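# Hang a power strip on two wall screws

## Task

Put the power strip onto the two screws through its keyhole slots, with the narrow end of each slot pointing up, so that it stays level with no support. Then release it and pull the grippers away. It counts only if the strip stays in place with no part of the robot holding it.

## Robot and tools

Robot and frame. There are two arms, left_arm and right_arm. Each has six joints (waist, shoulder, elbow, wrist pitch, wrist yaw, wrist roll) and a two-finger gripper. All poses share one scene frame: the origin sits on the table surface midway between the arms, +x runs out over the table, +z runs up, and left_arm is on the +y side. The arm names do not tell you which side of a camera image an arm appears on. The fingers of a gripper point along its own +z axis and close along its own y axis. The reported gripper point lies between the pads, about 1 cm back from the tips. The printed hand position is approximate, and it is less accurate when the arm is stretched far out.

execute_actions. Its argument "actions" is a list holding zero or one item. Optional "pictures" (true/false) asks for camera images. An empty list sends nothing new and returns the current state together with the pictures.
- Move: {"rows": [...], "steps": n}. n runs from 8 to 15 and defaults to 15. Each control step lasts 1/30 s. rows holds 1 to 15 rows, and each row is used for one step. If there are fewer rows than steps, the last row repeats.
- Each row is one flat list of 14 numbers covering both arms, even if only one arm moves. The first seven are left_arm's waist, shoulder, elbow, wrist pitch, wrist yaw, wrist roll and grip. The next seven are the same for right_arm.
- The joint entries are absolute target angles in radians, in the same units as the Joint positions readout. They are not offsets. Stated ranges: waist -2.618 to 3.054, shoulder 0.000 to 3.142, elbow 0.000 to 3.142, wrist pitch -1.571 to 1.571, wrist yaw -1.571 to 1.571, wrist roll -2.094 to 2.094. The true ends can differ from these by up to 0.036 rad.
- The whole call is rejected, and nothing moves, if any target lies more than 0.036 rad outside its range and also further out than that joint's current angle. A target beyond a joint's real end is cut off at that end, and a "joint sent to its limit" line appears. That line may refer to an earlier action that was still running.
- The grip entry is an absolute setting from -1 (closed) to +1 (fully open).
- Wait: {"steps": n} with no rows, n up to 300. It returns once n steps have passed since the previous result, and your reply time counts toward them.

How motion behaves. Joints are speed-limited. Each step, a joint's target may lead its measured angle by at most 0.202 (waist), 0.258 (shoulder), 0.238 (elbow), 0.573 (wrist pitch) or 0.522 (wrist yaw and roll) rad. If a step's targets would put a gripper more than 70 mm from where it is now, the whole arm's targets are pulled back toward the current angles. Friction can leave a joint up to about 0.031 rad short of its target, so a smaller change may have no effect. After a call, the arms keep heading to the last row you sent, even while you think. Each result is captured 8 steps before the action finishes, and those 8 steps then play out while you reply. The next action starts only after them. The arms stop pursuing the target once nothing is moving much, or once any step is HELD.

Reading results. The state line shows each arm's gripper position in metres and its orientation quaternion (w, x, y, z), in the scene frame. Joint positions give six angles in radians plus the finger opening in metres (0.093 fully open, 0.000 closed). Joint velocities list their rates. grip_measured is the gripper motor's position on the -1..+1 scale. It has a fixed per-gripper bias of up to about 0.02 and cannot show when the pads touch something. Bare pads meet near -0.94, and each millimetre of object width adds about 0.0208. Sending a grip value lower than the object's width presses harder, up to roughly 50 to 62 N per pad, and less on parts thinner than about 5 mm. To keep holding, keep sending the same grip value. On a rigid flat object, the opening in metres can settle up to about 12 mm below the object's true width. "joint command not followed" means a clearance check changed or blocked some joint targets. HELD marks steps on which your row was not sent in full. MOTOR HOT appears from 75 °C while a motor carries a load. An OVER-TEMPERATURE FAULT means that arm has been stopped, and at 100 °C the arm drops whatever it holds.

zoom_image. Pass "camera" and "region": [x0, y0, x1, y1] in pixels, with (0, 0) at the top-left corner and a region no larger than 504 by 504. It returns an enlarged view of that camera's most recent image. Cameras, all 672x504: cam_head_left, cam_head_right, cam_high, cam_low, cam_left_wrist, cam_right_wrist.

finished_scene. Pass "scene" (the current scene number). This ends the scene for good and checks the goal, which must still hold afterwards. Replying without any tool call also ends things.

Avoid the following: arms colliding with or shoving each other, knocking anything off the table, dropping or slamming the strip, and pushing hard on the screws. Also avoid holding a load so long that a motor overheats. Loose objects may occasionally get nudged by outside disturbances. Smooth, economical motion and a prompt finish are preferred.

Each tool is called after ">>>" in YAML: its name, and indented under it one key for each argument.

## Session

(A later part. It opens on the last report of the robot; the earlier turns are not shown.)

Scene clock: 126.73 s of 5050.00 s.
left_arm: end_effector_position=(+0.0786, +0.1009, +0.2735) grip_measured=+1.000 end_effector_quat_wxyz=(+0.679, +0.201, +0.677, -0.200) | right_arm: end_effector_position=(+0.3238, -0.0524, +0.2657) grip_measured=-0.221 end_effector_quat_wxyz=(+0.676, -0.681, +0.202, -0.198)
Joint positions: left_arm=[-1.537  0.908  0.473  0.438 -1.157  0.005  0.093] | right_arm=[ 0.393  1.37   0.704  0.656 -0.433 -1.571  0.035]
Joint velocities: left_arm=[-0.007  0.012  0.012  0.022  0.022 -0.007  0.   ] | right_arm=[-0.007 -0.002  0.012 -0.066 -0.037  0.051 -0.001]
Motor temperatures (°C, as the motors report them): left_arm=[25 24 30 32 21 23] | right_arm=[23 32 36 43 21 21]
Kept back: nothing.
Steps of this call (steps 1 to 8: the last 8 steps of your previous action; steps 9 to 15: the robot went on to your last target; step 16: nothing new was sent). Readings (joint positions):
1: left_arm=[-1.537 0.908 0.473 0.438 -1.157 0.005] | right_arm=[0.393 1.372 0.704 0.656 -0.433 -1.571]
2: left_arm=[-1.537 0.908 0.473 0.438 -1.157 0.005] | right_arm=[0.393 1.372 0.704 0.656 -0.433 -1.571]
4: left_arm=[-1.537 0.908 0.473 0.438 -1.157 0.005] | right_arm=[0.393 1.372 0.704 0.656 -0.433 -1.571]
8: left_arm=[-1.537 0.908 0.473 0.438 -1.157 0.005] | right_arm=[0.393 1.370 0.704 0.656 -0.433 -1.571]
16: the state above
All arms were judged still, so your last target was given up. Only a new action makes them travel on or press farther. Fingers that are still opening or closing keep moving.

>>> execute_actions:
  actions:
    - {"rows": [[-1.537,0.908,0.473,0.440,-1.157,0.0,1.0,0.393,1.320,0.724,0.805,-0.433,-1.558,-0.27],[-1.537,0.908,0.473,0.440,-1.157,0.0,1.0,0.393,1.315,0.719,0.810,-0.433,-1.558,-0.27],[-1.537,0.908,0.473,0.440,-1.157,0.0,1.0,0.393,1.312,0.715,0.810,-0.433,-1.558,-0.27],[-1.537,0.908,0.473,0.440,-1.157,0.0,1.0,0.393,1.309,0.712,0.810,-0.433,-1.558,-0.27],[-1.537,0.908,0.473,0.440,-1.157,0.0,1.0,0.393,1.307,0.709,0.810,-0.433,-1.558,-0.27]], "steps": 8}

>>> execute_actions:
  actions:
    - {"steps": 16}

Scene clock: 127.37 s of 5050.00 s.
left_arm: end_effector_position=(+0.0786, +0.1009, +0.2735) grip_measured=+1.000 end_effector_quat_wxyz=(+0.679, +0.201, +0.677, -0.200) | right_arm: end_effector_position=(+0.3238, -0.0524, +0.2657) grip_measured=-0.221 end_effector_quat_wxyz=(+0.676, -0.681, +0.202, -0.198)
Joint positions: left_arm=[-1.537  0.908  0.473  0.438 -1.157  0.005  0.093] | right_arm=[ 0.393  1.37   0.704  0.656 -0.433 -1.571  0.035]
Joint velocities: left_arm=[-0.002 -0.002  0.007 -0.037  0.051  0.066  0.   ] | right_arm=[ 0.012 -0.007 -0.012 -0.007  0.037 -0.081  0.   ]
Motor temperatures (°C, as the motors report them): left_arm=[25 24 30 32 21 23] | right_arm=[23 32 36 43 21 21]
Kept back: the last 8 steps of this action.
Steps of this call (steps 1 to 19: nothing new was sent). Readings (joint positions):
1: left_arm=[-1.537 0.908 0.473 0.438 -1.157 0.005] | right_arm=[0.393 1.370 0.704 0.656 -0.433 -1.571]
2: left_arm=[-1.537 0.908 0.473 0.438 -1.157 0.005] | right_arm=[0.393 1.370 0.704 0.656 -0.433 -1.571]
4: left_arm=[-1.537 0.908 0.473 0.438 -1.157 0.005] | right_arm=[0.393 1.370 0.704 0.656 -0.433 -1.571]
8: left_arm=[-1.537 0.908 0.473 0.438 -1.157 0.005] | right_arm=[0.393 1.370 0.704 0.656 -0.433 -1.571]
19: the state above

Scene clock: 127.90 s of 5050.00 s.
left_arm: end_effector_position=(+0.0786, +0.1009, +0.2735) grip_measured=+1.000 end_effector_quat_wxyz=(+0.679, +0.201, +0.677, -0.200) | right_arm: end_effector_position=(+0.3218, -0.0537, +0.2560) grip_measured=-0.221 end_effector_quat_wxyz=(+0.670, -0.687, +0.207, -0.193)
Joint positions: left_arm=[-1.537  0.908  0.473  0.438 -1.157  0.005  0.093] | right_arm=[ 0.393  1.37   0.683  0.655 -0.433 -1.571  0.035]
Joint velocities: left_arm=[-0.002  0.007  0.012  0.007 -0.007 -0.051  0.   ] | right_arm=[ 0.002  0.002  0.007 -0.022  0.007 -0.037 -0.   ]
Motor temperatures (°C, as the motors report them): left_arm=[25 24 30 32 21 23] | right_arm=[23 32 36 43 21 21]
Kept back: nothing.
Steps of this call (steps 1 to 8: the last 8 steps of your previous action; steps 9 to 16: the robot went on to your last target). Readings (joint positions):
1: left_arm=[-1.537 0.908 0.473 0.438 -1.157 0.005] | right_arm=[0.393 1.370 0.704 0.656 -0.433 -1.571]
2: left_arm=[-1.537 0.908 0.473 0.438 -1.157 0.005] | right_arm=[0.393 1.370 0.703 0.657 -0.433 -1.571]
4: left_arm=[-1.537 0.908 0.473 0.438 -1.157 0.005] | right_arm=[0.393 1.370 0.699 0.659 -0.433 -1.571]
8: left_arm=[-1.537 0.908 0.473 0.438 -1.157 0.005] | right_arm=[0.393 1.370 0.686 0.658 -0.433 -1.571]
16: the state above

>>> execute_actions:
  actions:
    - {"rows": [[-1.537,0.908,0.473,0.440,-1.157,0.0,1.0,0.393,1.320,0.715,0.820,-0.433,-1.558,-0.27],[-1.537,0.908,0.473,0.440,-1.157,0.0,1.0,0.393,1.335,0.720,0.828,-0.433,-1.558,-0.27],[-1.537,0.908,0.473,0.440,-1.157,0.0,1.0,0.393,1.340,0.722,0.835,-0.433,-1.558,-0.27],[-1.537,0.908,0.473,0.440,-1.157,0.0,1.0,0.393,1.340,0.722,0.841,-0.433,-1.558,-0.27],[-1.537,0.908,0.473,0.440,-1.157,0.0,1.0,0.393,1.340,0.722,0.846,-0.433,-1.558,-0.27],[-1.537,0.908,0.473,0.440,-1.157,0.0,1.0,0.393,1.340,0.722,0.850,-0.433,-1.558,-0.27],[-1.537,0.908,0.473,0.440,-1.157,0.0,1.0,0.393,1.340,0.722,0.852,-0.433,-1.558,-0.27]], "steps": 8}

>>> execute_actions:
  actions:
    - {"steps": 20}

Scene clock: 128.77 s of 5050.00 s.
left_arm: end_effector_position=(+0.0786, +0.1009, +0.2735) grip_measured=+1.000 end_effector_quat_wxyz=(+0.679, +0.201, +0.677, -0.200) | right_arm: end_effector_position=(+0.3218, -0.0537, +0.2560) grip_measured=-0.221 end_effector_quat_wxyz=(+0.670, -0.687, +0.207, -0.193)
Joint positions: left_arm=[-1.537  0.908  0.473  0.438 -1.157  0.005  0.093] | right_arm=[ 0.393  1.37   0.683  0.655 -0.433 -1.571  0.035]
Joint velocities: left_arm=[-0.002  0.002 -0.007 -0.022 -0.037 -0.037  0.   ] | right_arm=[-0.002  0.012 -0.002 -0.007  0.037  0.007  0.   ]
Motor temperatures (°C, as the motors report them): left_arm=[25 24 30 32 21 23] | right_arm=[23 32 36 44 21 21]
Kept back: the last 8 steps of this action.
Steps of this call (steps 1 to 15: the robot went on to your last target; steps 16 to 26: nothing new was sent). Readings (joint positions):
1: left_arm=[-1.537 0.908 0.473 0.438 -1.157 0.005] | right_arm=[0.393 1.370 0.683 0.655 -0.433 -1.571]
2: left_arm=[-1.537 0.908 0.473 0.438 -1.157 0.005] | right_arm=[0.393 1.370 0.683 0.655 -0.433 -1.571]
4: left_arm=[-1.537 0.908 0.473 0.438 -1.157 0.005] | right_arm=[0.393 1.370 0.683 0.655 -0.433 -1.571]
8: left_arm=[-1.537 0.908 0.473 0.438 -1.157 0.005] | right_arm=[0.393 1.370 0.683 0.655 -0.433 -1.571]
26: the state above

Scene clock: 129.43 s of 5050.00 s.
left_arm: end_effector_position=(+0.0786, +0.1009, +0.2735) grip_measured=+1.000 end_effector_quat_wxyz=(+0.679, +0.201, +0.677, -0.200) | right_arm: end_effector_position=(+0.3219, -0.0536, +0.2634) grip_measured=-0.221 end_effector_quat_wxyz=(+0.678, -0.678, +0.200, -0.200)
Joint positions: left_arm=[-1.537  0.908  0.473  0.438 -1.157  0.005  0.093] | right_arm=[ 0.393  1.37   0.683  0.688 -0.433 -1.571  0.035]
Joint velocities: left_arm=[-0.012  0.012 -0.017 -0.022  0.007  0.022  0.   ] | right_arm=[ 0.002 -0.007 -0.007  0.007 -0.037 -0.081 -0.001]
Motor temperatures (°C, as the motors report them): left_arm=[25 24 30 32 21 23] | right_arm=[23 32 36 44 21 21]
Kept back: nothing.
Steps of this call (steps 1 to 8: the last 8 steps of your previous action; steps 9 to 20: the robot went on to your last target). Readings (joint positions):
1: left_arm=[-1.537 0.908 0.473 0.438 -1.157 0.005] | right_arm=[0.393 1.370 0.683 0.655 -0.433 -1.571]
2: left_arm=[-1.537 0.908 0.473 0.438 -1.157 0.005] | right_arm=[0.393 1.370 0.683 0.656 -0.433 -1.571]
4: left_arm=[-1.537 0.908 0.473 0.438 -1.157 0.005] | right_arm=[0.393 1.370 0.683 0.660 -0.433 -1.571]
8: left_arm=[-1.537 0.908 0.473 0.438 -1.157 0.005] | right_arm=[0.393 1.370 0.683 0.675 -0.433 -1.571]
20: the state above

>>> execute_actions:
  actions:
    - {"rows": [[-1.537,0.908,0.473,0.440,-1.157,0.0,1.0,0.400,1.355,0.736,0.846,-0.427,-1.558,-0.27],[-1.537,0.908,0.473,0.440,-1.157,0.0,1.0,0.403,1.364,0.744,0.846,-0.424,-1.558,-0.27],[-1.537,0.908,0.473,0.440,-1.157,0.0,1.0,0.405,1.368,0.7475,0.846,-0.422,-1.558,-0.27],[-1.537,0.908,0.473,0.440,-1.157,0.0,1.0,0.407,1.372,0.751,0.846,-0.420,-1.558,-0.27],[-1.537,0.908,0.473,0.440,-1.157,0.0,1.0,0.409,1.376,0.7545,0.846,-0.418,-1.558,-0.27],[-1.537,0.908,0.473,0.440,-1.157,0.0,1.0,0.411,1.380,0.758,0.846,-0.416,-1.558,-0.27],[-1.537,0.908,0.473,0.440,-1.157,0.0,1.0,0.412,1.383,0.7605,0.846,-0.414,-1.558,-0.27],[-1.537,0.908,0.473,0.440,-1.157,0.0,1.0,0.413,1.385,0.762,0.846,-0.413,-1.558,-0.27],[-1.537,0.908,0.473,0.440,-1.157,0.0,1.0,0.413,1.386,0.763,0.846,-0.412,-1.558,-0.27]], "steps": 9}

>>> execute_actions:
  actions:
    - {"steps": 16}

Scene clock: 130.40 s of 5050.00 s.
left_arm: end_effector_position=(+0.0786, +0.1009, +0.2735) grip_measured=+1.000 end_effector_quat_wxyz=(+0.679, +0.201, +0.677, -0.200) | right_arm: end_effector_position=(+0.3219, -0.0536, +0.2635) grip_measured=-0.221 end_effector_quat_wxyz=(+0.678, -0.678, +0.200, -0.200)
Joint positions: left_arm=[-1.537  0.908  0.473  0.438 -1.157  0.005  0.093] | right_arm=[ 0.393  1.37   0.683  0.688 -0.433 -1.571  0.035]
Joint velocities: left_arm=[ 0.002 -0.022  0.007 -0.022 -0.037  0.051  0.   ] | right_arm=[-0.007  0.007  0.007  0.022 -0.037 -0.051 -0.   ]
Motor temperatures (°C, as the motors report them): left_arm=[25 24 30 32 21 23] | right_arm=[23 32 36 44 21 21]
Steps of this call (steps 1 to 15: the robot went on to your last target; steps 16 to 28: nothing new was sent; step 29: the first step of this action). Readings (joint positions):
29: the state above

Scene clock: 130.93 s of 5050.00 s.
left_arm: end_effector_position=(+0.0786, +0.1009, +0.2735) grip_measured=+1.000 end_effector_quat_wxyz=(+0.679, +0.201, +0.677, -0.200) | right_arm: end_effector_position=(+0.3230, -0.0519, +0.2638) grip_measured=-0.221 end_effector_quat_wxyz=(+0.679, -0.678, +0.199, -0.200)
Joint positions: left_arm=[-1.537  0.908  0.473  0.438 -1.157  0.005  0.093] | right_arm=[ 0.396  1.378  0.691  0.688 -0.432 -1.571  0.035]
Joint velocities: left_arm=[-0.002 -0.027  0.007 -0.007 -0.081 -0.051  0.   ] | right_arm=[-0.007 -0.007 -0.002  0.007 -0.051 -0.081  0.   ]
Motor temperatures (°C, as the motors report them): left_arm=[25 24 30 32 21 23] | right_arm=[23 32 36 44 21 21]
Kept back: nothing.
Steps of this call (steps 1 to 8: the last 8 steps of your previous action; steps 9 to 15: the robot went on to your last target; step 16: nothing new was sent). Readings (joint positions):
1: left_arm=[-1.537 0.908 0.473 0.438 -1.157 0.005] | right_arm=[0.393 1.370 0.683 0.688 -0.433 -1.571]
2: left_arm=[-1.537 0.908 0.473 0.438 -1.157 0.005] | right_arm=[0.393 1.370 0.683 0.688 -0.433 -1.571]
4: left_arm=[-1.537 0.908 0.473 0.438 -1.157 0.005] | right_arm=[0.395 1.376 0.689 0.688 -0.432 -1.571]
8: left_arm=[-1.537 0.908 0.473 0.438 -1.157 0.005] | right_arm=[0.396 1.378 0.691 0.688 -0.432 -1.571]
16: the state above
All arms were judged still, so your last target was given up. Only a new action makes them travel on or press farther. Fingers that are still opening or closing keep moving.

>>> execute_actions:
  actions:
    - {"rows": [[-1.537,0.908,0.473,0.440,-1.157,0.0,1.0,0.415,1.380,0.758,0.846,-0.420,-1.558,-0.27],[-1.537,0.908,0.473,0.440,-1.157,0.0,1.0,0.417,1.380,0.758,0.846,-0.425,-1.558,-0.27],[-1.537,0.908,0.473,0.440,-1.157,0.0,1.0,0.419,1.380,0.758,0.846,-0.425,-1.558,-0.27],[-1.537,0.908,0.473,0.440,-1.157,0.0,1.0,0.421,1.380,0.758,0.846,-0.425,-1.558,-0.27],[-1.537,0.908,0.473,0.440,-1.157,0.0,1.0,0.423,1.380,0.758,0.846,-0.425,-1.558,-0.27],[-1.537,0.908,0.473,0.440,-1.157,0.0,1.0,0.425,1.380,0.758,0.846,-0.425,-1.558,-0.27],[-1.537,0.908,0.473,0.440,-1.157,0.0,1.0,0.427,1.380,0.758,0.846,-0.425,-1.558,-0.27],[-1.537,0.908,0.473,0.440,-1.157,0.0,1.0,0.429,1.380,0.758,0.846,-0.425,-1.558,-0.27],[-1.537,0.908,0.473,0.440,-1.157,0.0,1.0,0.431,1.380,0.758,0.846,-0.425,-1.558,-0.27],[-1.537,0.908,0.473,0.440,-1.157,0.0,1.0,0.433,1.380,0.758,0.846,-0.425,-1.558,-0.27]], "steps": 10}

>>> execute_actions:
  actions:
    - {"steps": 14}

Scene clock: 135.53 s of 5050.00 s.
left_arm: end_effector_position=(+0.0786, +0.1009, +0.2735) grip_measured=+1.000 end_effector_quat_wxyz=(+0.679, +0.201, +0.677, -0.200) | right_arm: end_effector_position=(+0.3230, -0.0519, +0.2638) grip_measured=-0.221 end_effector_quat_wxyz=(+0.679, -0.678, +0.199, -0.200)
Joint positions: left_arm=[-1.537  0.908  0.473  0.438 -1.157  0.005  0.093] | right_arm=[ 0.396  1.378  0.691  0.688 -0.432 -1.571  0.035]
Joint velocities: left_arm=[-0.027  0.002 -0.012 -0.037 -0.007 -0.007  0.   ] | right_arm=[ 0.002 -0.002  0.012 -0.037  0.037  0.066  0.   ]
Motor temperatures (°C, as the motors report them): left_arm=[25 24 30 32 21 23] | right_arm=[23 32 38 46 21 21]
Steps of this call (steps 1 to 90: nothing new was sent; then 1.53 s passed at rest; steps 91 to 92: the first 2 steps of this action). Readings (joint positions):
91: left_arm=[-1.537 0.908 0.473 0.438 -1.157 0.005] | right_arm=[0.396 1.378 0.691 0.688 -0.432 -1.571]
92: the state above

Scene clock: 136.00 s of 5050.00 s.
left_arm: end_effector_position=(+0.0786, +0.1009, +0.2735) grip_measured=+1.000 end_effector_quat_wxyz=(+0.679, +0.201, +0.677, -0.200) | right_arm: end_effector_position=(+0.3229, -0.0516, +0.2638) grip_measured=-0.221 end_effector_quat_wxyz=(+0.678, -0.678, +0.200, -0.200)
Joint positions: left_arm=[-1.537  0.908  0.473  0.438 -1.157  0.005  0.093] | right_arm=[ 0.398  1.378  0.691  0.688 -0.429 -1.571  0.035]
Joint velocities: left_arm=[-0.012  0.012 -0.012  0.007 -0.037  0.007  0.   ] | right_arm=[-0.002 -0.002  0.012 -0.051  0.022 -0.007 -0.   ]
Motor temperatures (°C, as the motors report them): left_arm=[25 24 30 32 21 23] | right_arm=[23 32 38 46 21 21]
Kept back: nothing.
Steps of this call (steps 1 to 8: the last 8 steps of your previous action; steps 9 to 14: the robot went on to your last target). Readings (joint positions):
1: left_arm=[-1.537 0.908 0.473 0.438 -1.157 0.005] | right_arm=[0.396 1.378 0.691 0.688 -0.432 -1.571]
2: left_arm=[-1.537 0.908 0.473 0.438 -1.157 0.005] | right_arm=[0.396 1.378 0.691 0.688 -0.432 -1.571]
4: left_arm=[-1.537 0.908 0.473 0.438 -1.157 0.005] | right_arm=[0.396 1.378 0.691 0.688 -0.432 -1.571]
8: left_arm=[-1.537 0.908 0.473 0.438 -1.157 0.005] | right_arm=[0.398 1.378 0.691 0.688 -0.429 -1.571]
14: the state above

>>> execute_actions:
  actions:
    - {"rows": [[-1.537,0.908,0.473,0.440,-1.157,0.0,1.0,0.420,1.382,0.760,0.846,-0.430,-1.558,-0.27],[-1.537,0.908,0.473,0.440,-1.157,0.0,1.0,0.408,1.384,0.762,0.846,-0.434,-1.558,-0.27],[-1.537,0.908,0.473,0.440,-1.157,0.0,1.0,0.398,1.386,0.763,0.846,-0.437,-1.558,-0.27],[-1.537,0.908,0.473,0.440,-1.157,0.0,1.0,0.393,1.386,0.763,0.846,-0.438,-1.558,-0.27],[-1.537,0.908,0.473,0.440,-1.157,0.0,1.0,0.390,1.386,0.763,0.846,-0.439,-1.558,-0.27],[-1.537,0.908,0.473,0.440,-1.157,0.0,1.0,0.388,1.386,0.763,0.846,-0.440,-1.558,-0.27],[-1.537,0.908,0.473,0.440,-1.157,0.0,1.0,0.387,1.386,0.763,0.846,-0.441,-1.558,-0.27],[-1.537,0.908,0.473,0.440,-1.157,0.0,1.0,0.386,1.386,0.763,0.846,-0.442,-1.558,-0.27],[-1.537,0.908,0.473,0.440,-1.157,0.0,1.0,0.385,1.386,0.763,0.846,-0.443,-1.558,-0.27],[-1.537,0.908,0.473,0.440,-1.157,0.0,1.0,0.384,1.386,0.763,0.846,-0.444,-1.558,-0.27],[-1.537,0.908,0.473,0.440,-1.157,0.0,1.0,0.383,1.386,0.763,0.846,-0.445,-1.558,-0.27],[-1.537,0.908,0.473,0.440,-1.157,0.0,1.0,0.382,1.386,0.763,0.846,-0.446,-1.558,-0.27],[-1.537,0.908,0.473,0.440,-1.157,0.0,1.0,0.381,1.386,0.763,0.846,-0.447,-1.558,-0.27],[-1.537,0.908,0.473,0.440,-1.157,0.0,1.0,0.380,1.386,0.763,0.846,-0.448,-1.558,-0.27],[-1.537,0.908,0.473,0.440,-1.157,0.0,1.0,0.379,1.386,0.763,0.846,-0.449,-1.558,-0.27]], "steps": 15}

>>> execute_actions:
  actions:
    - {"steps": 14}

Scene clock: 141.47 s of 5050.00 s.
left_arm: end_effector_position=(+0.0786, +0.1009, +0.2735) grip_measured=+1.000 end_effector_quat_wxyz=(+0.679, +0.201, +0.677, -0.200) | right_arm: end_effector_position=(+0.3231, -0.0522, +0.2638) grip_measured=-0.221 end_effector_quat_wxyz=(+0.679, -0.678, +0.199, -0.199)
Joint positions: left_arm=[-1.537  0.908  0.473  0.438 -1.157  0.005  0.093] | right_arm=[ 0.394  1.378  0.691  0.688 -0.435 -1.571  0.035]
Joint velocities: left_arm=[ 0.007 -0.007 -0.027  0.007 -0.051 -0.037  0.   ] | right_arm=[-0.007  0.017 -0.017 -0.037 -0.022 -0.007  0.   ]
Motor temperatures (°C, as the motors report them): left_arm=[25 24 30 33 21 23] | right_arm=[23 31 39 47 21 21]
Steps of this call (steps 1 to 15: the robot went on to your last target; steps 16 to 90: nothing new was sent; then 2.23 s passed at rest; steps 91 to 97: the first 7 steps of this action). Readings (joint positions):
91: left_arm=[-1.537 0.908 0.473 0.438 -1.157 0.005] | right_arm=[0.398 1.378 0.691 0.688 -0.429 -1.571]
92: left_arm=[-1.537 0.908 0.473 0.438 -1.157 0.005] | right_arm=[0.397 1.378 0.691 0.688 -0.429 -1.571]
94: left_arm=[-1.537 0.908 0.473 0.438 -1.157 0.005] | right_arm=[0.395 1.378 0.691 0.688 -0.433 -1.571]
97: the state above

Scene clock: 141.93 s of 5050.00 s.
left_arm: end_effector_position=(+0.0786, +0.1009, +0.2735) grip_measured=+1.000 end_effector_quat_wxyz=(+0.679, +0.201, +0.677, -0.200) | right_arm: end_effector_position=(+0.3233, -0.0522, +0.2640) grip_measured=-0.221 end_effector_quat_wxyz=(+0.679, -0.680, +0.197, -0.195)
Joint positions: left_arm=[-1.537  0.908  0.473  0.438 -1.157  0.005  0.093] | right_arm=[ 0.389  1.38   0.695  0.683 -0.449 -1.57   0.035]
Joint velocities: left_arm=[-0.012 -0.012  0.002  0.022 -0.007  0.022  0.   ] | right_arm=[-0.027 -0.012 -0.007 -0.037 -0.066  0.095 -0.   ]
Motor temperatures (°C, as the motors report them): left_arm=[25 24 30 33 21 23] | right_arm=[23 31 39 47 21 21]
Kept back: nothing.
Steps of this call (steps 1 to 8: the last 8 steps of your previous action; steps 9 to 14: the robot went on to your last target). Readings (joint positions):
1: left_arm=[-1.537 0.908 0.473 0.438 -1.157 0.005] | right_arm=[0.393 1.378 0.692 0.688 -0.436 -1.571]
2: left_arm=[-1.537 0.908 0.473 0.438 -1.157 0.005] | right_arm=[0.393 1.378 0.693 0.686 -0.438 -1.571]
4: left_arm=[-1.537 0.908 0.473 0.438 -1.157 0.005] | right_arm=[0.392 1.378 0.693 0.685 -0.440 -1.571]
8: left_arm=[-1.537 0.908 0.473 0.438 -1.157 0.005] | right_arm=[0.390 1.379 0.694 0.683 -0.445 -1.570]
14: the state above

>>> execute_actions:
  actions:
    - {"rows": [[-1.537,0.908,0.473,0.440,-1.157,0.0,1.0,0.379,1.360,0.745,0.842,-0.445,-1.558,-0.27],[-1.537,0.908,0.473,0.440,-1.157,0.0,1.0,0.379,1.335,0.725,0.842,-0.440,-1.558,-0.27],[-1.537,0.908,0.473,0.440,-1.157,0.0,1.0,0.379,1.318,0.712,0.842,-0.436,-1.558,-0.27],[-1.537,0.908,0.473,0.440,-1.157,0.0,1.0,0.379,1.311,0.705,0.842,-0.433,-1.558,-0.27],[-1.537,0.908,0.473,0.440,-1.157,0.0,1.0,0.379,1.311,0.705,0.842,-0.431,-1.558,-0.27]], "steps": 8}

>>> execute_actions:
  actions:
    - {"steps": 18}

Scene clock: 144.50 s of 5050.00 s.
left_arm: end_effector_position=(+0.0786, +0.1009, +0.2735) grip_measured=+1.000 end_effector_quat_wxyz=(+0.679, +0.201, +0.677, -0.200) | right_arm: end_effector_position=(+0.3233, -0.0522, +0.2640) grip_measured=-0.221 end_effector_quat_wxyz=(+0.679, -0.680, +0.197, -0.195)
Joint positions: left_arm=[-1.537  0.908  0.473  0.438 -1.157  0.005  0.093] | right_arm=[ 0.389  1.38   0.695  0.683 -0.449 -1.57   0.035]
Joint velocities: left_arm=[-0.007 -0.002 -0.002 -0.022 -0.022  0.022  0.   ] | right_arm=[-0.002 -0.002 -0.012 -0.007  0.022 -0.022 -0.001]
Motor temperatures (°C, as the motors report them): left_arm=[25 24 30 33 21 23] | right_arm=[23 31 40 48 21 21]
Kept back: the last 8 steps of this action.
Steps of this call (steps 1 to 30: the robot went on to your last target; steps 31 to 77: nothing new was sent). Readings (joint positions):
1: left_arm=[-1.537 0.908 0.473 0.438 -1.157 0.005] | right_arm=[0.389 1.380 0.695 0.683 -0.449 -1.570]
2: left_arm=[-1.537 0.908 0.473 0.438 -1.157 0.005] | right_arm=[0.389 1.380 0.695 0.683 -0.449 -1.570]
4: left_arm=[-1.537 0.908 0.473 0.438 -1.157 0.005] | right_arm=[0.389 1.380 0.695 0.683 -0.449 -1.570]
8: left_arm=[-1.537 0.908 0.473 0.438 -1.157 0.005] | right_arm=[0.389 1.380 0.695 0.683 -0.449 -1.570]
77: the state above

Scene clock: 145.10 s of 5050.00 s.
left_arm: end_effector_position=(+0.0786, +0.1009, +0.2735) grip_measured=+1.000 end_effector_quat_wxyz=(+0.679, +0.201, +0.677, -0.200) | right_arm: end_effector_position=(+0.3218, -0.0552, +0.2634) grip_measured=-0.221 end_effector_quat_wxyz=(+0.678, -0.679, +0.200, -0.198)
Joint positions: left_arm=[-1.537  0.908  0.473  0.438 -1.157  0.005  0.093] | right_arm=[ 0.387  1.366  0.682  0.683 -0.442 -1.569  0.035]
Joint velocities: left_arm=[ 0.002  0.002  0.022  0.051  0.007 -0.022  0.   ] | right_arm=[ 0.012 -0.007 -0.002 -0.022 -0.037 -0.007 -0.   ]
Motor temperatures (°C, as the motors report them): left_arm=[25 24 30 33 21 23] | right_arm=[23 31 40 48 21 21]
Kept back: nothing.
Steps of this call (steps 1 to 8: the last 8 steps of your previous action; steps 9 to 18: the robot went on to your last target). Readings (joint positions):
1: left_arm=[-1.537 0.908 0.473 0.438 -1.157 0.005] | right_arm=[0.389 1.380 0.695 0.683 -0.449 -1.570]
2: left_arm=[-1.537 0.908 0.473 0.438 -1.157 0.005] | right_arm=[0.389 1.380 0.695 0.683 -0.449 -1.570]
4: left_arm=[-1.537 0.908 0.473 0.438 -1.157 0.005] | right_arm=[0.388 1.374 0.690 0.683 -0.447 -1.569]
8: left_arm=[-1.537 0.908 0.473 0.438 -1.157 0.005] | right_arm=[0.387 1.366 0.682 0.683 -0.443 -1.569]
18: the state above

>>> execute_actions:
  actions:
    - {"rows": [[-1.537,0.908,0.473,0.440,-1.157,0.0,1.0,0.387,1.330,0.720,0.851,-0.428,-1.565,-0.27],[-1.537,0.908,0.473,0.440,-1.157,0.0,1.0,0.387,1.345,0.730,0.851,-0.428,-1.565,-0.27],[-1.537,0.908,0.473,0.440,-1.157,0.0,1.0,0.387,1.351,0.735,0.851,-0.428,-1.565,-0.27],[-1.537,0.908,0.473,0.440,-1.157,0.0,1.0,0.387,1.351,0.735,0.851,-0.428,-1.565,-0.27],[-1.537,0.908,0.473,0.440,-1.157,0.0,1.0,0.387,1.360,0.743,0.851,-0.428,-1.565,-0.27],[-1.537,0.908,0.473,0.440,-1.157,0.0,1.0,0.387,1.364,0.7465,0.851,-0.428,-1.565,-0.27],[-1.537,0.908,0.473,0.440,-1.157,0.0,1.0,0.390,1.368,0.750,0.851,-0.428,-1.565,-0.27],[-1.537,0.908,0.473,0.440,-1.157,0.0,1.0,0.392,1.372,0.7535,0.851,-0.428,-1.565,-0.27],[-1.537,0.908,0.473,0.440,-1.157,0.0,1.0,0.394,1.376,0.757,0.851,-0.428,-1.565,-0.27],[-1.537,0.908,0.473,0.440,-1.157,0.0,1.0,0.396,1.380,0.7605,0.851,-0.428,-1.565,-0.27],[-1.537,0.908,0.473,0.440,-1.157,0.0,1.0,0.398,1.384,0.764,0.851,-0.428,-1.565,-0.27],[-1.537,0.908,0.473,0.440,-1.157,0.0,1.0,0.400,1.387,0.767,0.851,-0.428,-1.565,-0.27]], "steps": 12}

>>> execute_actions:
  actions:
    - {"steps": 15}

Scene clock: 146.27 s of 5050.00 s.
left_arm: end_effector_position=(+0.0786, +0.1009, +0.2735) grip_measured=+1.000 end_effector_quat_wxyz=(+0.679, +0.201, +0.677, -0.200) | right_arm: end_effector_position=(+0.3220, -0.0554, +0.2638) grip_measured=-0.221 end_effector_quat_wxyz=(+0.679, -0.678, +0.200, -0.200)
Joint positions: left_arm=[-1.537  0.908  0.473  0.438 -1.157  0.005  0.093] | right_arm=[ 0.387  1.366  0.682  0.685 -0.44  -1.569  0.035]
Joint velocities: left_arm=[-0.007  0.007 -0.012  0.007 -0.022 -0.022  0.   ] | right_arm=[ 0.007 -0.017  0.002  0.037  0.081  0.007 -0.001]
Motor temperatures (°C, as the motors report them): left_arm=[25 24 30 33 21 23] | right_arm=[23 31 40 48 21 21]
Steps of this call (steps 1 to 15: the robot went on to your last target; steps 16 to 31: nothing new was sent; steps 32 to 35: the first 4 steps of this action). Readings (joint positions):
32: left_arm=[-1.537 0.908 0.473 0.438 -1.157 0.005] | right_arm=[0.387 1.366 0.682 0.684 -0.441 -1.569]
33: left_arm=[-1.537 0.908 0.473 0.438 -1.157 0.005] | right_arm=[0.387 1.366 0.682 0.684 -0.441 -1.569]
35: the state above

Scene clock: 146.77 s of 5050.00 s.
left_arm: end_effector_position=(+0.0786, +0.1009, +0.2735) grip_measured=+1.000 end_effector_quat_wxyz=(+0.679, +0.201, +0.677, -0.200) | right_arm: end_effector_position=(+0.3251, -0.0534, +0.2654) grip_measured=-0.221 end_effector_quat_wxyz=(+0.680, -0.677, +0.199, -0.200)
Joint positions: left_arm=[-1.537  0.908  0.473  0.438 -1.157  0.005  0.093] | right_arm=[ 0.387  1.38   0.696  0.688 -0.44  -1.569  0.035]
Joint velocities: left_arm=[ 0.012  0.007 -0.017 -0.051  0.022 -0.022  0.   ] | right_arm=[-0.007  0.007 -0.007 -0.007  0.051 -0.037 -0.   ]
Motor temperatures (°C, as the motors report them): left_arm=[25 24 30 33 21 23] | right_arm=[23 31 40 48 21 21]
Kept back: nothing.
Steps of this call (steps 1 to 8: the last 8 steps of your previous action; steps 9 to 15: the robot went on to your last target). Readings (joint positions):
1: left_arm=[-1.537 0.908 0.473 0.438 -1.157 0.005] | right_arm=[0.387 1.366 0.682 0.686 -0.439 -1.569]
2: left_arm=[-1.537 0.908 0.473 0.438 -1.157 0.005] | right_arm=[0.387 1.367 0.683 0.686 -0.439 -1.569]
4: left_arm=[-1.537 0.908 0.473 0.438 -1.157 0.005] | right_arm=[0.387 1.373 0.690 0.687 -0.439 -1.569]
8: left_arm=[-1.537 0.908 0.473 0.438 -1.157 0.005] | right_arm=[0.387 1.380 0.696 0.688 -0.440 -1.569]
15: the state above

>>> execute_actions:
  actions:
    - {"rows": [[-1.5344,0.9075,0.4746,0.4381,-1.1544,0.0,1.0,0.390,1.350,0.735,0.842,-0.440,-1.567,-0.27],[-1.5268,0.9062,0.4794,0.4325,-1.1468,0.0,1.0,0.3776,1.3193,0.7111,0.8329,-0.4494,-1.569,-0.27],[-1.5149,0.9040,0.4868,0.4238,-1.1349,0.0,1.0,0.3748,1.3127,0.7066,0.8304,-0.4522,-1.571,-0.27],[-1.4992,0.9011,0.4966,0.4122,-1.1192,0.0,1.0,0.3711,1.3039,0.7006,0.8272,-0.4558,-1.571,-0.27],[-1.4803,0.8977,0.5085,0.3983,-1.1003,0.0,1.0,0.3667,1.2933,0.6934,0.8233,-0.4603,-1.571,-0.27],[-1.4586,0.8937,0.5220,0.3823,-1.0786,0.0,1.0,0.3616,1.2812,0.6852,0.8188,-0.4654,-1.571,-0.27],[-1.4347,0.8894,0.5370,0.3648,-1.0547,0.0,1.0,0.3559,1.2678,0.6761,0.8139,-0.4709,-1.571,-0.27],[-1.4092,0.8848,0.5529,0.3460,-1.0292,0.0,1.0,0.3499,1.2535,0.6664,0.8086,-0.4769,-1.571,-0.27],[-1.3826,0.8799,0.5695,0.3265,-1.0026,0.0,1.0,0.3437,1.2387,0.6563,0.8031,-0.4831,-1.571,-0.27],[-1.3555,0.8750,0.5865,0.3065,-0.9755,0.0,1.0,0.3373,1.2235,0.6460,0.7975,-0.4895,-1.571,-0.27],[-1.3284,0.8701,0.6035,0.2865,-0.9484,0.0,1.0,0.3309,1.2083,0.6357,0.7919,-0.4959,-1.571,-0.27],[-1.3018,0.8652,0.6201,0.2670,-0.9218,0.0,1.0,0.3247,1.1935,0.6256,0.7864,-0.5021,-1.571,-0.27]], "steps": 12}

>>> execute_actions:
  actions:
    - {"rows": [[-1.2763,0.8606,0.6360,0.2482,-0.8963,0.0,1.0,0.3187,1.1792,0.6159,0.7811,-0.5081,-1.571,-0.27],[-1.2524,0.8563,0.6510,0.2307,-0.8724,0.0,1.0,0.3130,1.1658,0.6068,0.7762,-0.5136,-1.571,-0.27],[-1.2307,0.8523,0.6645,0.2147,-0.8507,0.0,1.0,0.3079,1.1537,0.5986,0.7717,-0.5187,-1.571,-0.27],[-1.2118,0.8489,0.6764,0.2008,-0.8318,0.0,1.0,0.3035,1.1431,0.5914,0.7678,-0.5232,-1.571,-0.27],[-1.1961,0.8460,0.6862,0.1892,-0.8161,0.0,1.0,0.2998,1.1343,0.5854,0.7646,-0.5268,-1.571,-0.27],[-1.1842,0.8438,0.6936,0.1805,-0.8042,0.0,1.0,0.2970,1.1277,0.5809,0.7621,-0.5296,-1.571,-0.27],[-1.1766,0.8425,0.6984,0.1749,-0.7966,0.0,1.0,0.2952,1.1235,0.5780,0.7605,-0.5314,-1.571,-0.27],[-1.174,0.842,0.700,0.173,-0.794,0.0,1.0,0.2946,1.122,0.577,0.760,-0.532,-1.571,-0.27]], "steps": 8}

>>> execute_actions:
  actions:
    - {"steps": 22}
  pictures: true

Scene clock: 150.60 s of 5050.00 s.
left_arm: end_effector_position=(+0.0800, +0.1007, +0.2729) grip_measured=+1.000 end_effector_quat_wxyz=(+0.679, +0.202, +0.678, -0.199) | right_arm: end_effector_position=(+0.3240, -0.0553, +0.2644) grip_measured=-0.221 end_effector_quat_wxyz=(+0.679, -0.677, +0.200, -0.201)
Joint positions: left_arm=[-1.53   0.908  0.473  0.434 -1.15   0.005  0.093] | right_arm=[ 0.385  1.372  0.688  0.687 -0.44  -1.57   0.035]
Joint velocities: left_arm=[ 0.237 -0.007 -0.012 -0.125  0.183 -0.022  0.   ] | right_arm=[-0.042 -0.144 -0.144 -0.037 -0.037 -0.037 -0.   ]
Motor temperatures (°C, as the motors report them): left_arm=[25 24 30 33 21 23] | right_arm=[23 31 41 49 21 21]
Steps of this call (steps 1 to 15: the robot went on to your last target; steps 16 to 90: nothing new was sent; then 0.70 s passed at rest; steps 91 to 94: the first 4 steps of this action). Readings (joint positions):
91: left_arm=[-1.537 0.908 0.473 0.438 -1.157 0.005] | right_arm=[0.387 1.380 0.696 0.688 -0.440 -1.569]
92: left_arm=[-1.537 0.908 0.473 0.438 -1.157 0.005] | right_arm=[0.387 1.379 0.694 0.688 -0.440 -1.569]
94: the state above

Scene clock: 150.87 s of 5050.00 s.
left_arm: end_effector_position=(+0.1146, +0.1037, +0.2951) grip_measured=+1.000 end_effector_quat_wxyz=(+0.682, +0.188, +0.683, -0.182) | right_arm: end_effector_position=(+0.3125, -0.0771, +0.2646) grip_measured=-0.221 end_effector_quat_wxyz=(+0.677, -0.676, +0.205, -0.206)
Joint positions: left_arm=[-1.358  0.897  0.562  0.33  -1.024  0.005  0.093] | right_arm=[ 0.343  1.274  0.619  0.658 -0.467 -1.571  0.035]
Joint velocities: left_arm=[ 0.764 -0.193  0.51  -0.462  0.579 -0.037  0.   ] | right_arm=[-0.188 -0.447 -0.3   -0.125 -0.183 -0.066 -0.   ]
Motor temperatures (°C, as the motors report them): left_arm=[25 24 30 33 21 23] | right_arm=[23 31 41 49 21 21]
Kept back: the last 8 steps of this action.
Steps of this call (steps 1 to 8: the last 8 steps of your previous action). Readings (joint positions):
1: left_arm=[-1.519 0.908 0.473 0.429 -1.142 0.005] | right_arm=[0.382 1.366 0.682 0.685 -0.442 -1.570]
2: left_arm=[-1.503 0.908 0.476 0.419 -1.132 0.005] | right_arm=[0.379 1.357 0.675 0.682 -0.444 -1.570]
4: left_arm=[-1.461 0.908 0.495 0.391 -1.104 0.005] | right_arm=[0.369 1.335 0.658 0.675 -0.450 -1.570]
8: the state above

Scene clock: 151.60 s of 5050.00 s.
left_arm: end_effector_position=(+0.1400, +0.1081, +0.3291) grip_measured=+1.000 end_effector_quat_wxyz=(+0.679, +0.201, +0.677, -0.199) | right_arm: end_effector_position=(+0.2962, -0.0948, +0.2641) grip_measured=-0.221 end_effector_quat_wxyz=(+0.678, -0.677, +0.201, -0.202)
Joint positions: left_arm=[-1.186  0.855  0.679  0.178 -0.807  0.004  0.093] | right_arm=[ 0.303  1.171  0.554  0.619 -0.519 -1.571  0.035]
Joint velocities: left_arm=[ 0.007  0.002  0.002 -0.051  0.051  0.066  0.   ] | right_arm=[ 0.007  0.002  0.012  0.066  0.007 -0.022 -0.   ]
Motor temperatures (°C, as the motors report them): left_arm=[25 24 30 33 21 23] | right_arm=[23 31 41 49 21 21]
Kept back: nothing.
Steps of this call (steps 1 to 8: the last 8 steps of your previous action; steps 9 to 22: the robot went on to your last target). Readings (joint positions):
1: left_arm=[-1.331 0.891 0.580 0.315 -1.001 0.005] | right_arm=[0.337 1.258 0.609 0.654 -0.472 -1.571]
2: left_arm=[-1.305 0.885 0.598 0.300 -0.979 0.004] | right_arm=[0.331 1.243 0.600 0.650 -0.477 -1.571]
4: left_arm=[-1.257 0.873 0.630 0.272 -0.935 0.004] | right_arm=[0.319 1.214 0.582 0.643 -0.487 -1.571]
8: left_arm=[-1.195 0.858 0.672 0.227 -0.866 0.004] | right_arm=[0.305 1.176 0.559 0.632 -0.506 -1.571]
22: the state above

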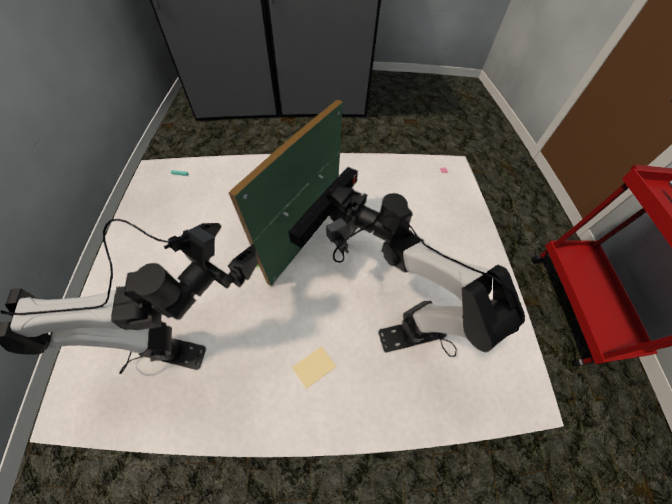

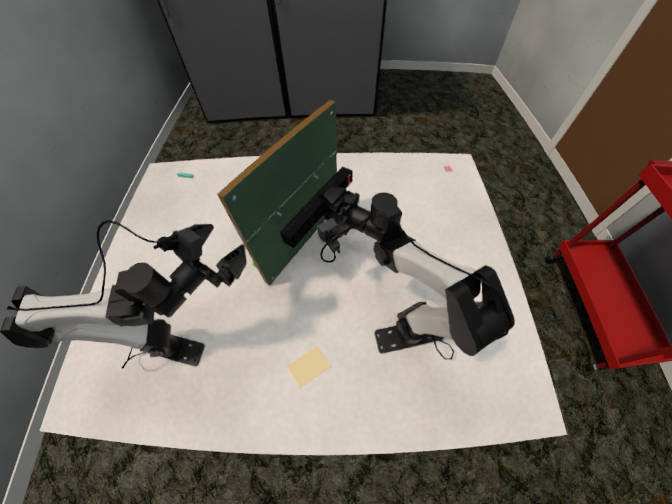

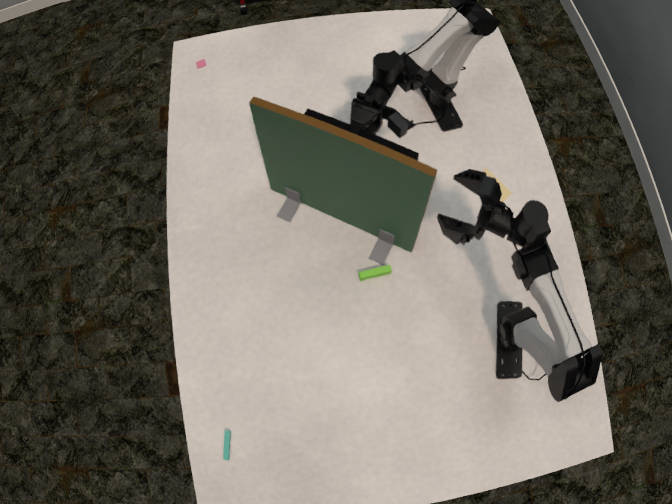

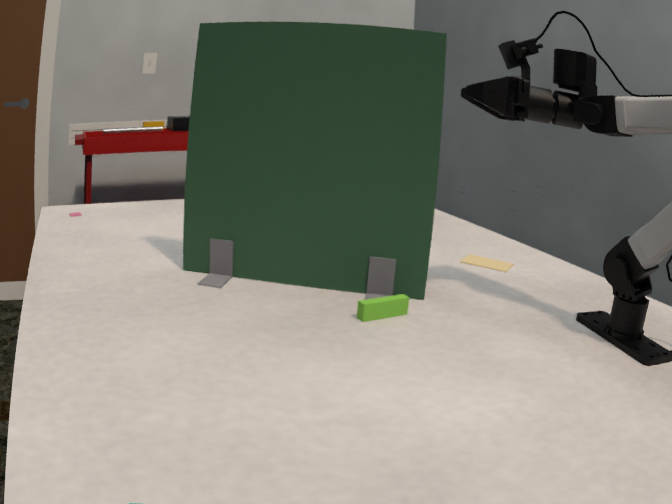

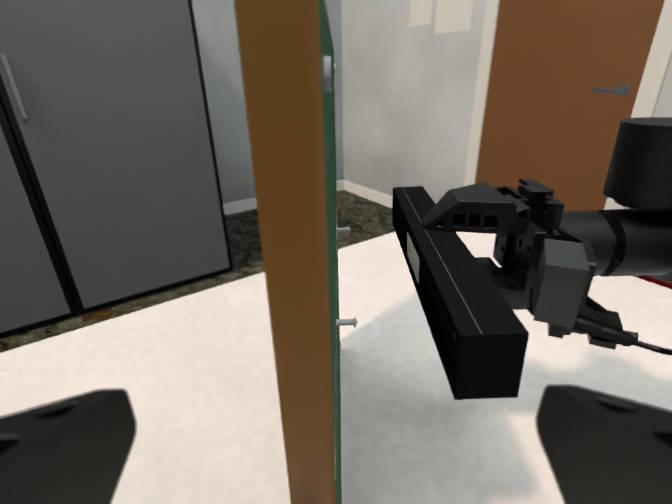

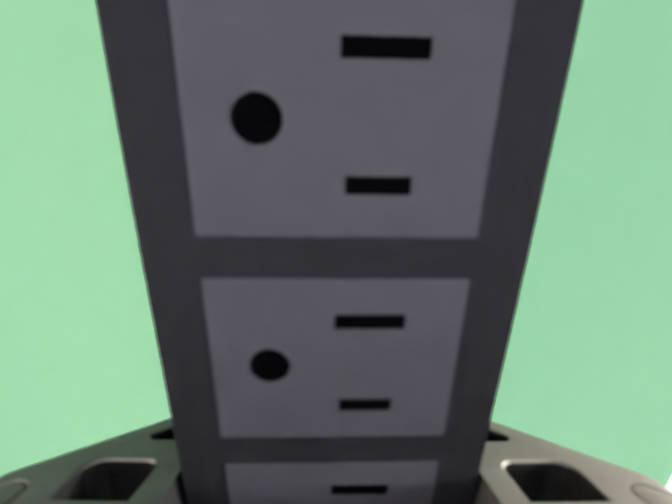

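>>> zoom_image:
  camera: "cam_left_wrist"
  region: [325, 270, 475, 370]

>>> zoom_image:
  camera: "cam_left_wrist"
  region: [325, 180, 445, 290]

>>> zoom_image:
  camera: "cam_left_wrist"
  region: [405, 270, 475, 360]

Region (325, 270, 475, 370) of cam_left_wrist's 672x504 image, scaled by 3.360, with more detail than that image has.

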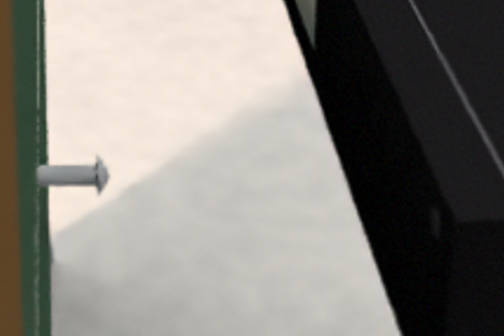

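Region (325, 180, 445, 290) of cam_left_wrist's 672x504 image, scaled by 4.200, with more detail than that image has; it fills the top 462 rows of this view, and the rest is white.

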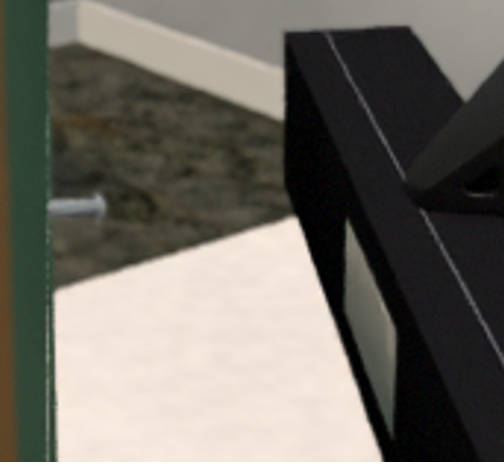

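Region (405, 270, 475, 360) of cam_left_wrist's 672x504 image, scaled by 5.600, with more detail than that image has.

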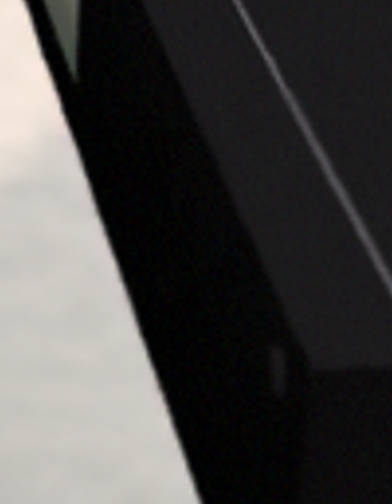

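>>> zoom_image:
  camera: "cam_left_wrist"
  region: [430, 310, 540, 410]

>>> execute_actions:
  actions:
    - {"rows": [[-1.174,0.8674,0.6623,0.1851,-0.794,0.0,1.0,0.2946,1.122,0.577,0.760,-0.534,-1.571,-0.27],[-1.174,0.8743,0.6544,0.1998,-0.794,0.0,1.0,0.2946,1.122,0.577,0.760,-0.536,-1.571,-0.27],[-1.174,0.8854,0.6419,0.2232,-0.794,0.0,1.0,0.2946,1.122,0.577,0.760,-0.536,-1.571,-0.27],[-1.174,0.9001,0.6252,0.2544,-0.794,0.0,1.0,0.2946,1.122,0.577,0.760,-0.536,-1.571,-0.27],[-1.174,0.9181,0.6047,0.2927,-0.794,0.0,1.0,0.2946,1.122,0.577,0.760,-0.536,-1.571,-0.27],[-1.174,0.9391,0.5809,0.3370,-0.794,0.0,1.0,0.2946,1.122,0.577,0.760,-0.536,-1.571,-0.27],[-1.174,0.9624,0.5544,0.3866,-0.794,0.0,1.0,0.2946,1.122,0.577,0.760,-0.536,-1.571,-0.27],[-1.174,0.9879,0.5255,0.4406,-0.794,0.0,1.0,0.2946,1.122,0.577,0.760,-0.536,-1.571,-0.27],[-1.174,1.0150,0.4948,0.4980,-0.794,0.0,1.0,0.2946,1.122,0.577,0.760,-0.536,-1.571,-0.27],[-1.174,1.0433,0.4626,0.5580,-0.794,0.0,1.0,0.2946,1.122,0.577,0.760,-0.536,-1.571,-0.27],[-1.174,1.0724,0.4295,0.6198,-0.794,0.0,1.0,0.2946,1.122,0.577,0.760,-0.536,-1.571,-0.27],[-1.174,1.1020,0.3960,0.6825,-0.794,0.0,1.0,0.2946,1.122,0.577,0.760,-0.536,-1.571,-0.27]], "steps": 12}

>>> execute_actions:
  actions:
    - {"rows": [[-1.174,1.1316,0.3625,0.7452,-0.794,0.0,1.0,0.2946,1.122,0.577,0.760,-0.536,-1.571,-0.27],[-1.174,1.1607,0.3294,0.8070,-0.794,0.0,1.0,0.2946,1.122,0.577,0.760,-0.536,-1.571,-0.27],[-1.174,1.1890,0.2972,0.8670,-0.794,0.0,1.0,0.2946,1.122,0.577,0.760,-0.536,-1.571,-0.27],[-1.174,1.2161,0.2665,0.9244,-0.794,0.0,1.0,0.2946,1.122,0.577,0.760,-0.536,-1.571,-0.27],[-1.174,1.2416,0.2376,0.9784,-0.794,0.0,1.0,0.2946,1.122,0.577,0.760,-0.536,-1.571,-0.27],[-1.174,1.2649,0.2111,1.0280,-0.794,0.0,1.0,0.2946,1.122,0.577,0.760,-0.536,-1.571,-0.27],[-1.174,1.2859,0.1873,1.0723,-0.794,0.0,1.0,0.2946,1.122,0.577,0.760,-0.536,-1.571,-0.27],[-1.174,1.3039,0.1668,1.1106,-0.794,0.0,1.0,0.2946,1.122,0.577,0.760,-0.536,-1.571,-0.27],[-1.174,1.3186,0.1501,1.1418,-0.794,0.0,1.0,0.2946,1.122,0.577,0.760,-0.536,-1.571,-0.27],[-1.174,1.3297,0.1376,1.1652,-0.794,0.0,1.0,0.2946,1.122,0.577,0.760,-0.536,-1.571,-0.27],[-1.174,1.3366,0.1297,1.1799,-0.794,0.0,1.0,0.2946,1.122,0.577,0.760,-0.536,-1.571,-0.27],[-1.174,1.339,0.127,1.185,-0.794,0.0,1.0,0.2946,1.122,0.577,0.760,-0.536,-1.571,-0.27]], "steps": 12}

>>> execute_actions:
  actions:
    - {"steps": 24}
  pictures: true

Region (430, 310, 540, 410) of cam_left_wrist's 672x504 image, scaled by 4.582, with more detail than that image has; it fills the top 458 rows of this view, and the rest is white.

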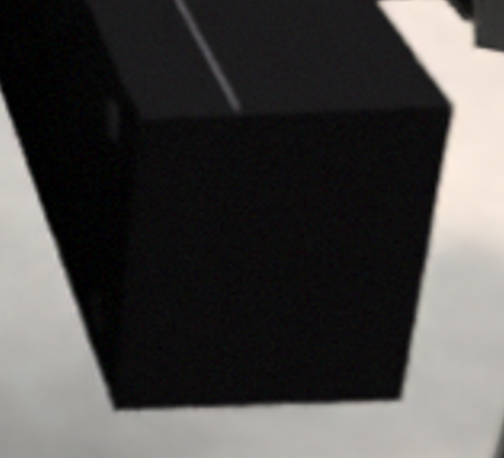

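Scene clock: 159.23 s of 5050.00 s.
left_arm: end_effector_position=(+0.1400, +0.1066, +0.3277) grip_measured=+1.000 end_effector_quat_wxyz=(+0.680, +0.200, +0.676, -0.202) | right_arm: end_effector_position=(+0.2959, -0.0946, +0.2641) grip_measured=-0.221 end_effector_quat_wxyz=(+0.678, -0.678, +0.201, -0.201)
Joint positions: left_arm=[-1.186  0.86   0.67   0.198 -0.804  0.004  0.093] | right_arm=[ 0.303  1.171  0.554  0.619 -0.521 -1.571  0.035]
Joint velocities: left_arm=[ 0.007  0.149 -0.232  0.535  0.022 -0.051  0.   ] | right_arm=[-0.017  0.002  0.012 -0.022 -0.037  0.007  0.001]
Motor temperatures (°C, as the motors report them): left_arm=[25 24 32 34 21 23] | right_arm=[23 31 40 50 21 21]
Steps of this call (steps 1 to 30: the robot went on to your last target; steps 31 to 90: nothing new was sent; then 4.50 s passed at rest; steps 91 to 94: the first 4 steps of this action). Readings (joint positions):
91: left_arm=[-1.186 0.855 0.679 0.176 -0.804 0.004] | right_arm=[0.303 1.171 0.554 0.619 -0.519 -1.571]
92: left_arm=[-1.186 0.855 0.679 0.177 -0.804 0.004] | right_arm=[0.303 1.171 0.554 0.619 -0.520 -1.571]
94: the state above

Scene clock: 159.63 s of 5050.00 s.
left_arm: end_effector_position=(+0.1440, +0.0835, +0.1863) grip_measured=+1.000 end_effector_quat_wxyz=(+0.650, +0.252, +0.700, -0.152) | right_arm: end_effector_position=(+0.2956, -0.0944, +0.2641) grip_measured=-0.221 end_effector_quat_wxyz=(+0.679, -0.678, +0.200, -0.200)
Joint positions: left_arm=[-1.186  1.162  0.335  0.67  -0.8    0.003  0.093] | right_arm=[ 0.303  1.171  0.554  0.619 -0.523 -1.571  0.035]
Joint velocities: left_arm=[ 0.012  0.828 -0.994  1.502 -0.007 -0.051  0.   ] | right_arm=[-0.012 -0.007 -0.012 -0.037  0.022 -0.051 -0.   ]
Motor temperatures (°C, as the motors report them): left_arm=[25 24 31 34 21 23] | right_arm=[23 31 40 50 21 21]
Steps of this call (steps 1 to 8: the last 8 steps of your previous action; steps 9 to 12: the first 4 steps of this action). Readings (joint positions):
9: left_arm=[-1.186 1.069 0.440 0.522 -0.802 0.003] | right_arm=[0.303 1.171 0.554 0.619 -0.523 -1.571]
10: left_arm=[-1.186 1.101 0.404 0.570 -0.801 0.003] | right_arm=[0.303 1.171 0.554 0.619 -0.523 -1.571]
12: the state above

Scene clock: 160.43 s of 5050.00 s.
left_arm: end_effector_position=(+0.1404, +0.1019, +0.1618) grip_measured=+1.000 end_effector_quat_wxyz=(+0.675, +0.210, +0.680, -0.196) | right_arm: end_effector_position=(+0.2956, -0.0944, +0.2641) grip_measured=-0.221 end_effector_quat_wxyz=(+0.679, -0.678, +0.200, -0.200)
Joint positions: left_arm=[-1.186  1.326  0.142  1.166 -0.8    0.003  0.093] | right_arm=[ 0.303  1.171  0.554  0.619 -0.523 -1.571  0.035]
Joint velocities: left_arm=[ 0.012 -0.007 -0.012 -0.022  0.007 -0.051  0.   ] | right_arm=[ 0.002 -0.007 -0.007  0.022 -0.022 -0.037 -0.   ]
Motor temperatures (°C, as the motors report them): left_arm=[25 24 31 34 21 23] | right_arm=[23 31 40 50 21 21]
Kept back: nothing.
Steps of this call (steps 1 to 8: the last 8 steps of your previous action; steps 9 to 24: the robot went on to your last target). Readings (joint positions):
1: left_arm=[-1.186 1.190 0.302 0.721 -0.800 0.003] | right_arm=[0.303 1.171 0.554 0.619 -0.523 -1.571]
2: left_arm=[-1.186 1.216 0.272 0.773 -0.800 0.003] | right_arm=[0.303 1.171 0.554 0.619 -0.523 -1.571]
4: left_arm=[-1.186 1.262 0.218 0.871 -0.800 0.003] | right_arm=[0.303 1.171 0.554 0.619 -0.523 -1.571]
8: left_arm=[-1.186 1.318 0.151 1.024 -0.800 0.003] | right_arm=[0.303 1.171 0.554 0.619 -0.523 -1.571]
24: the state above

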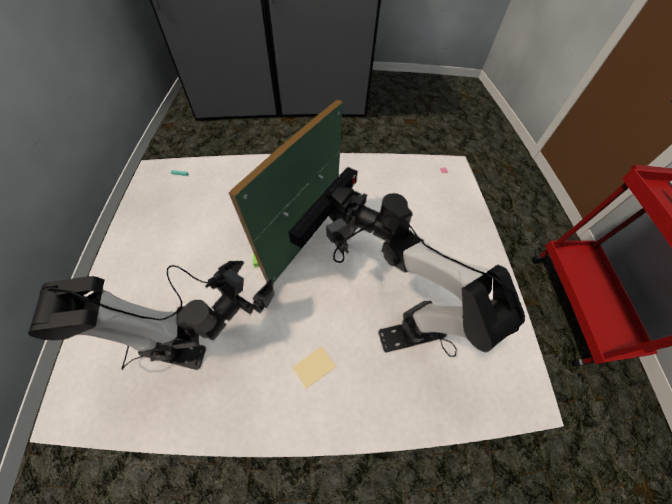

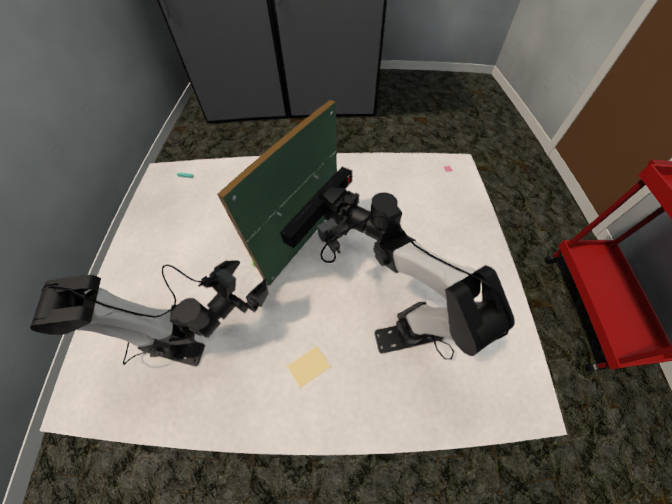

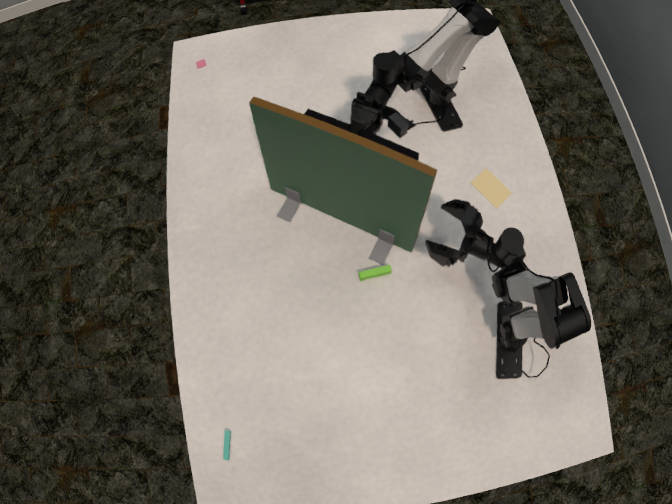

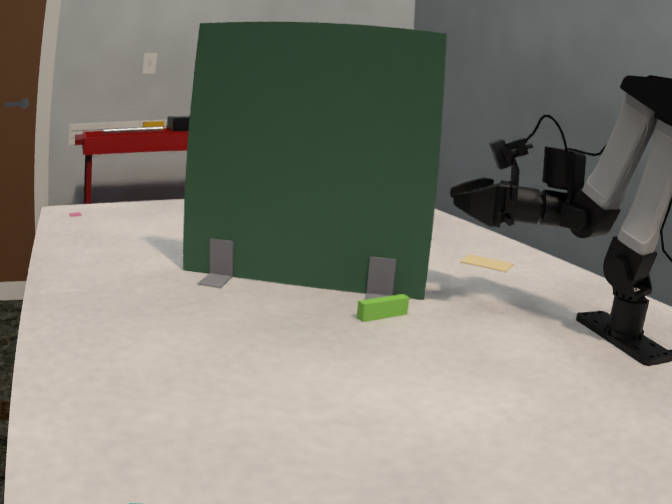

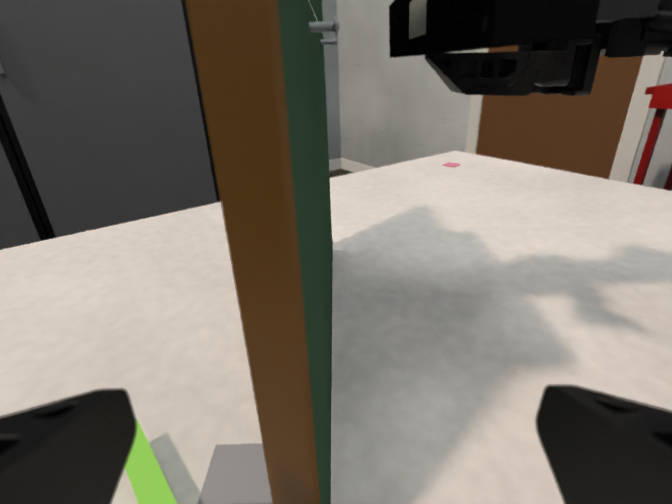

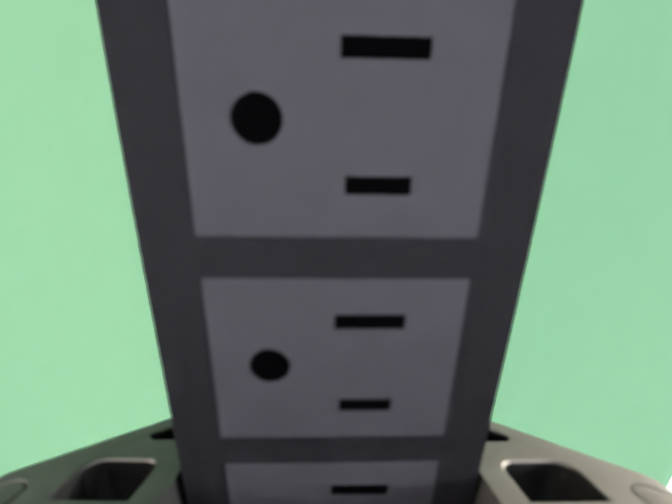

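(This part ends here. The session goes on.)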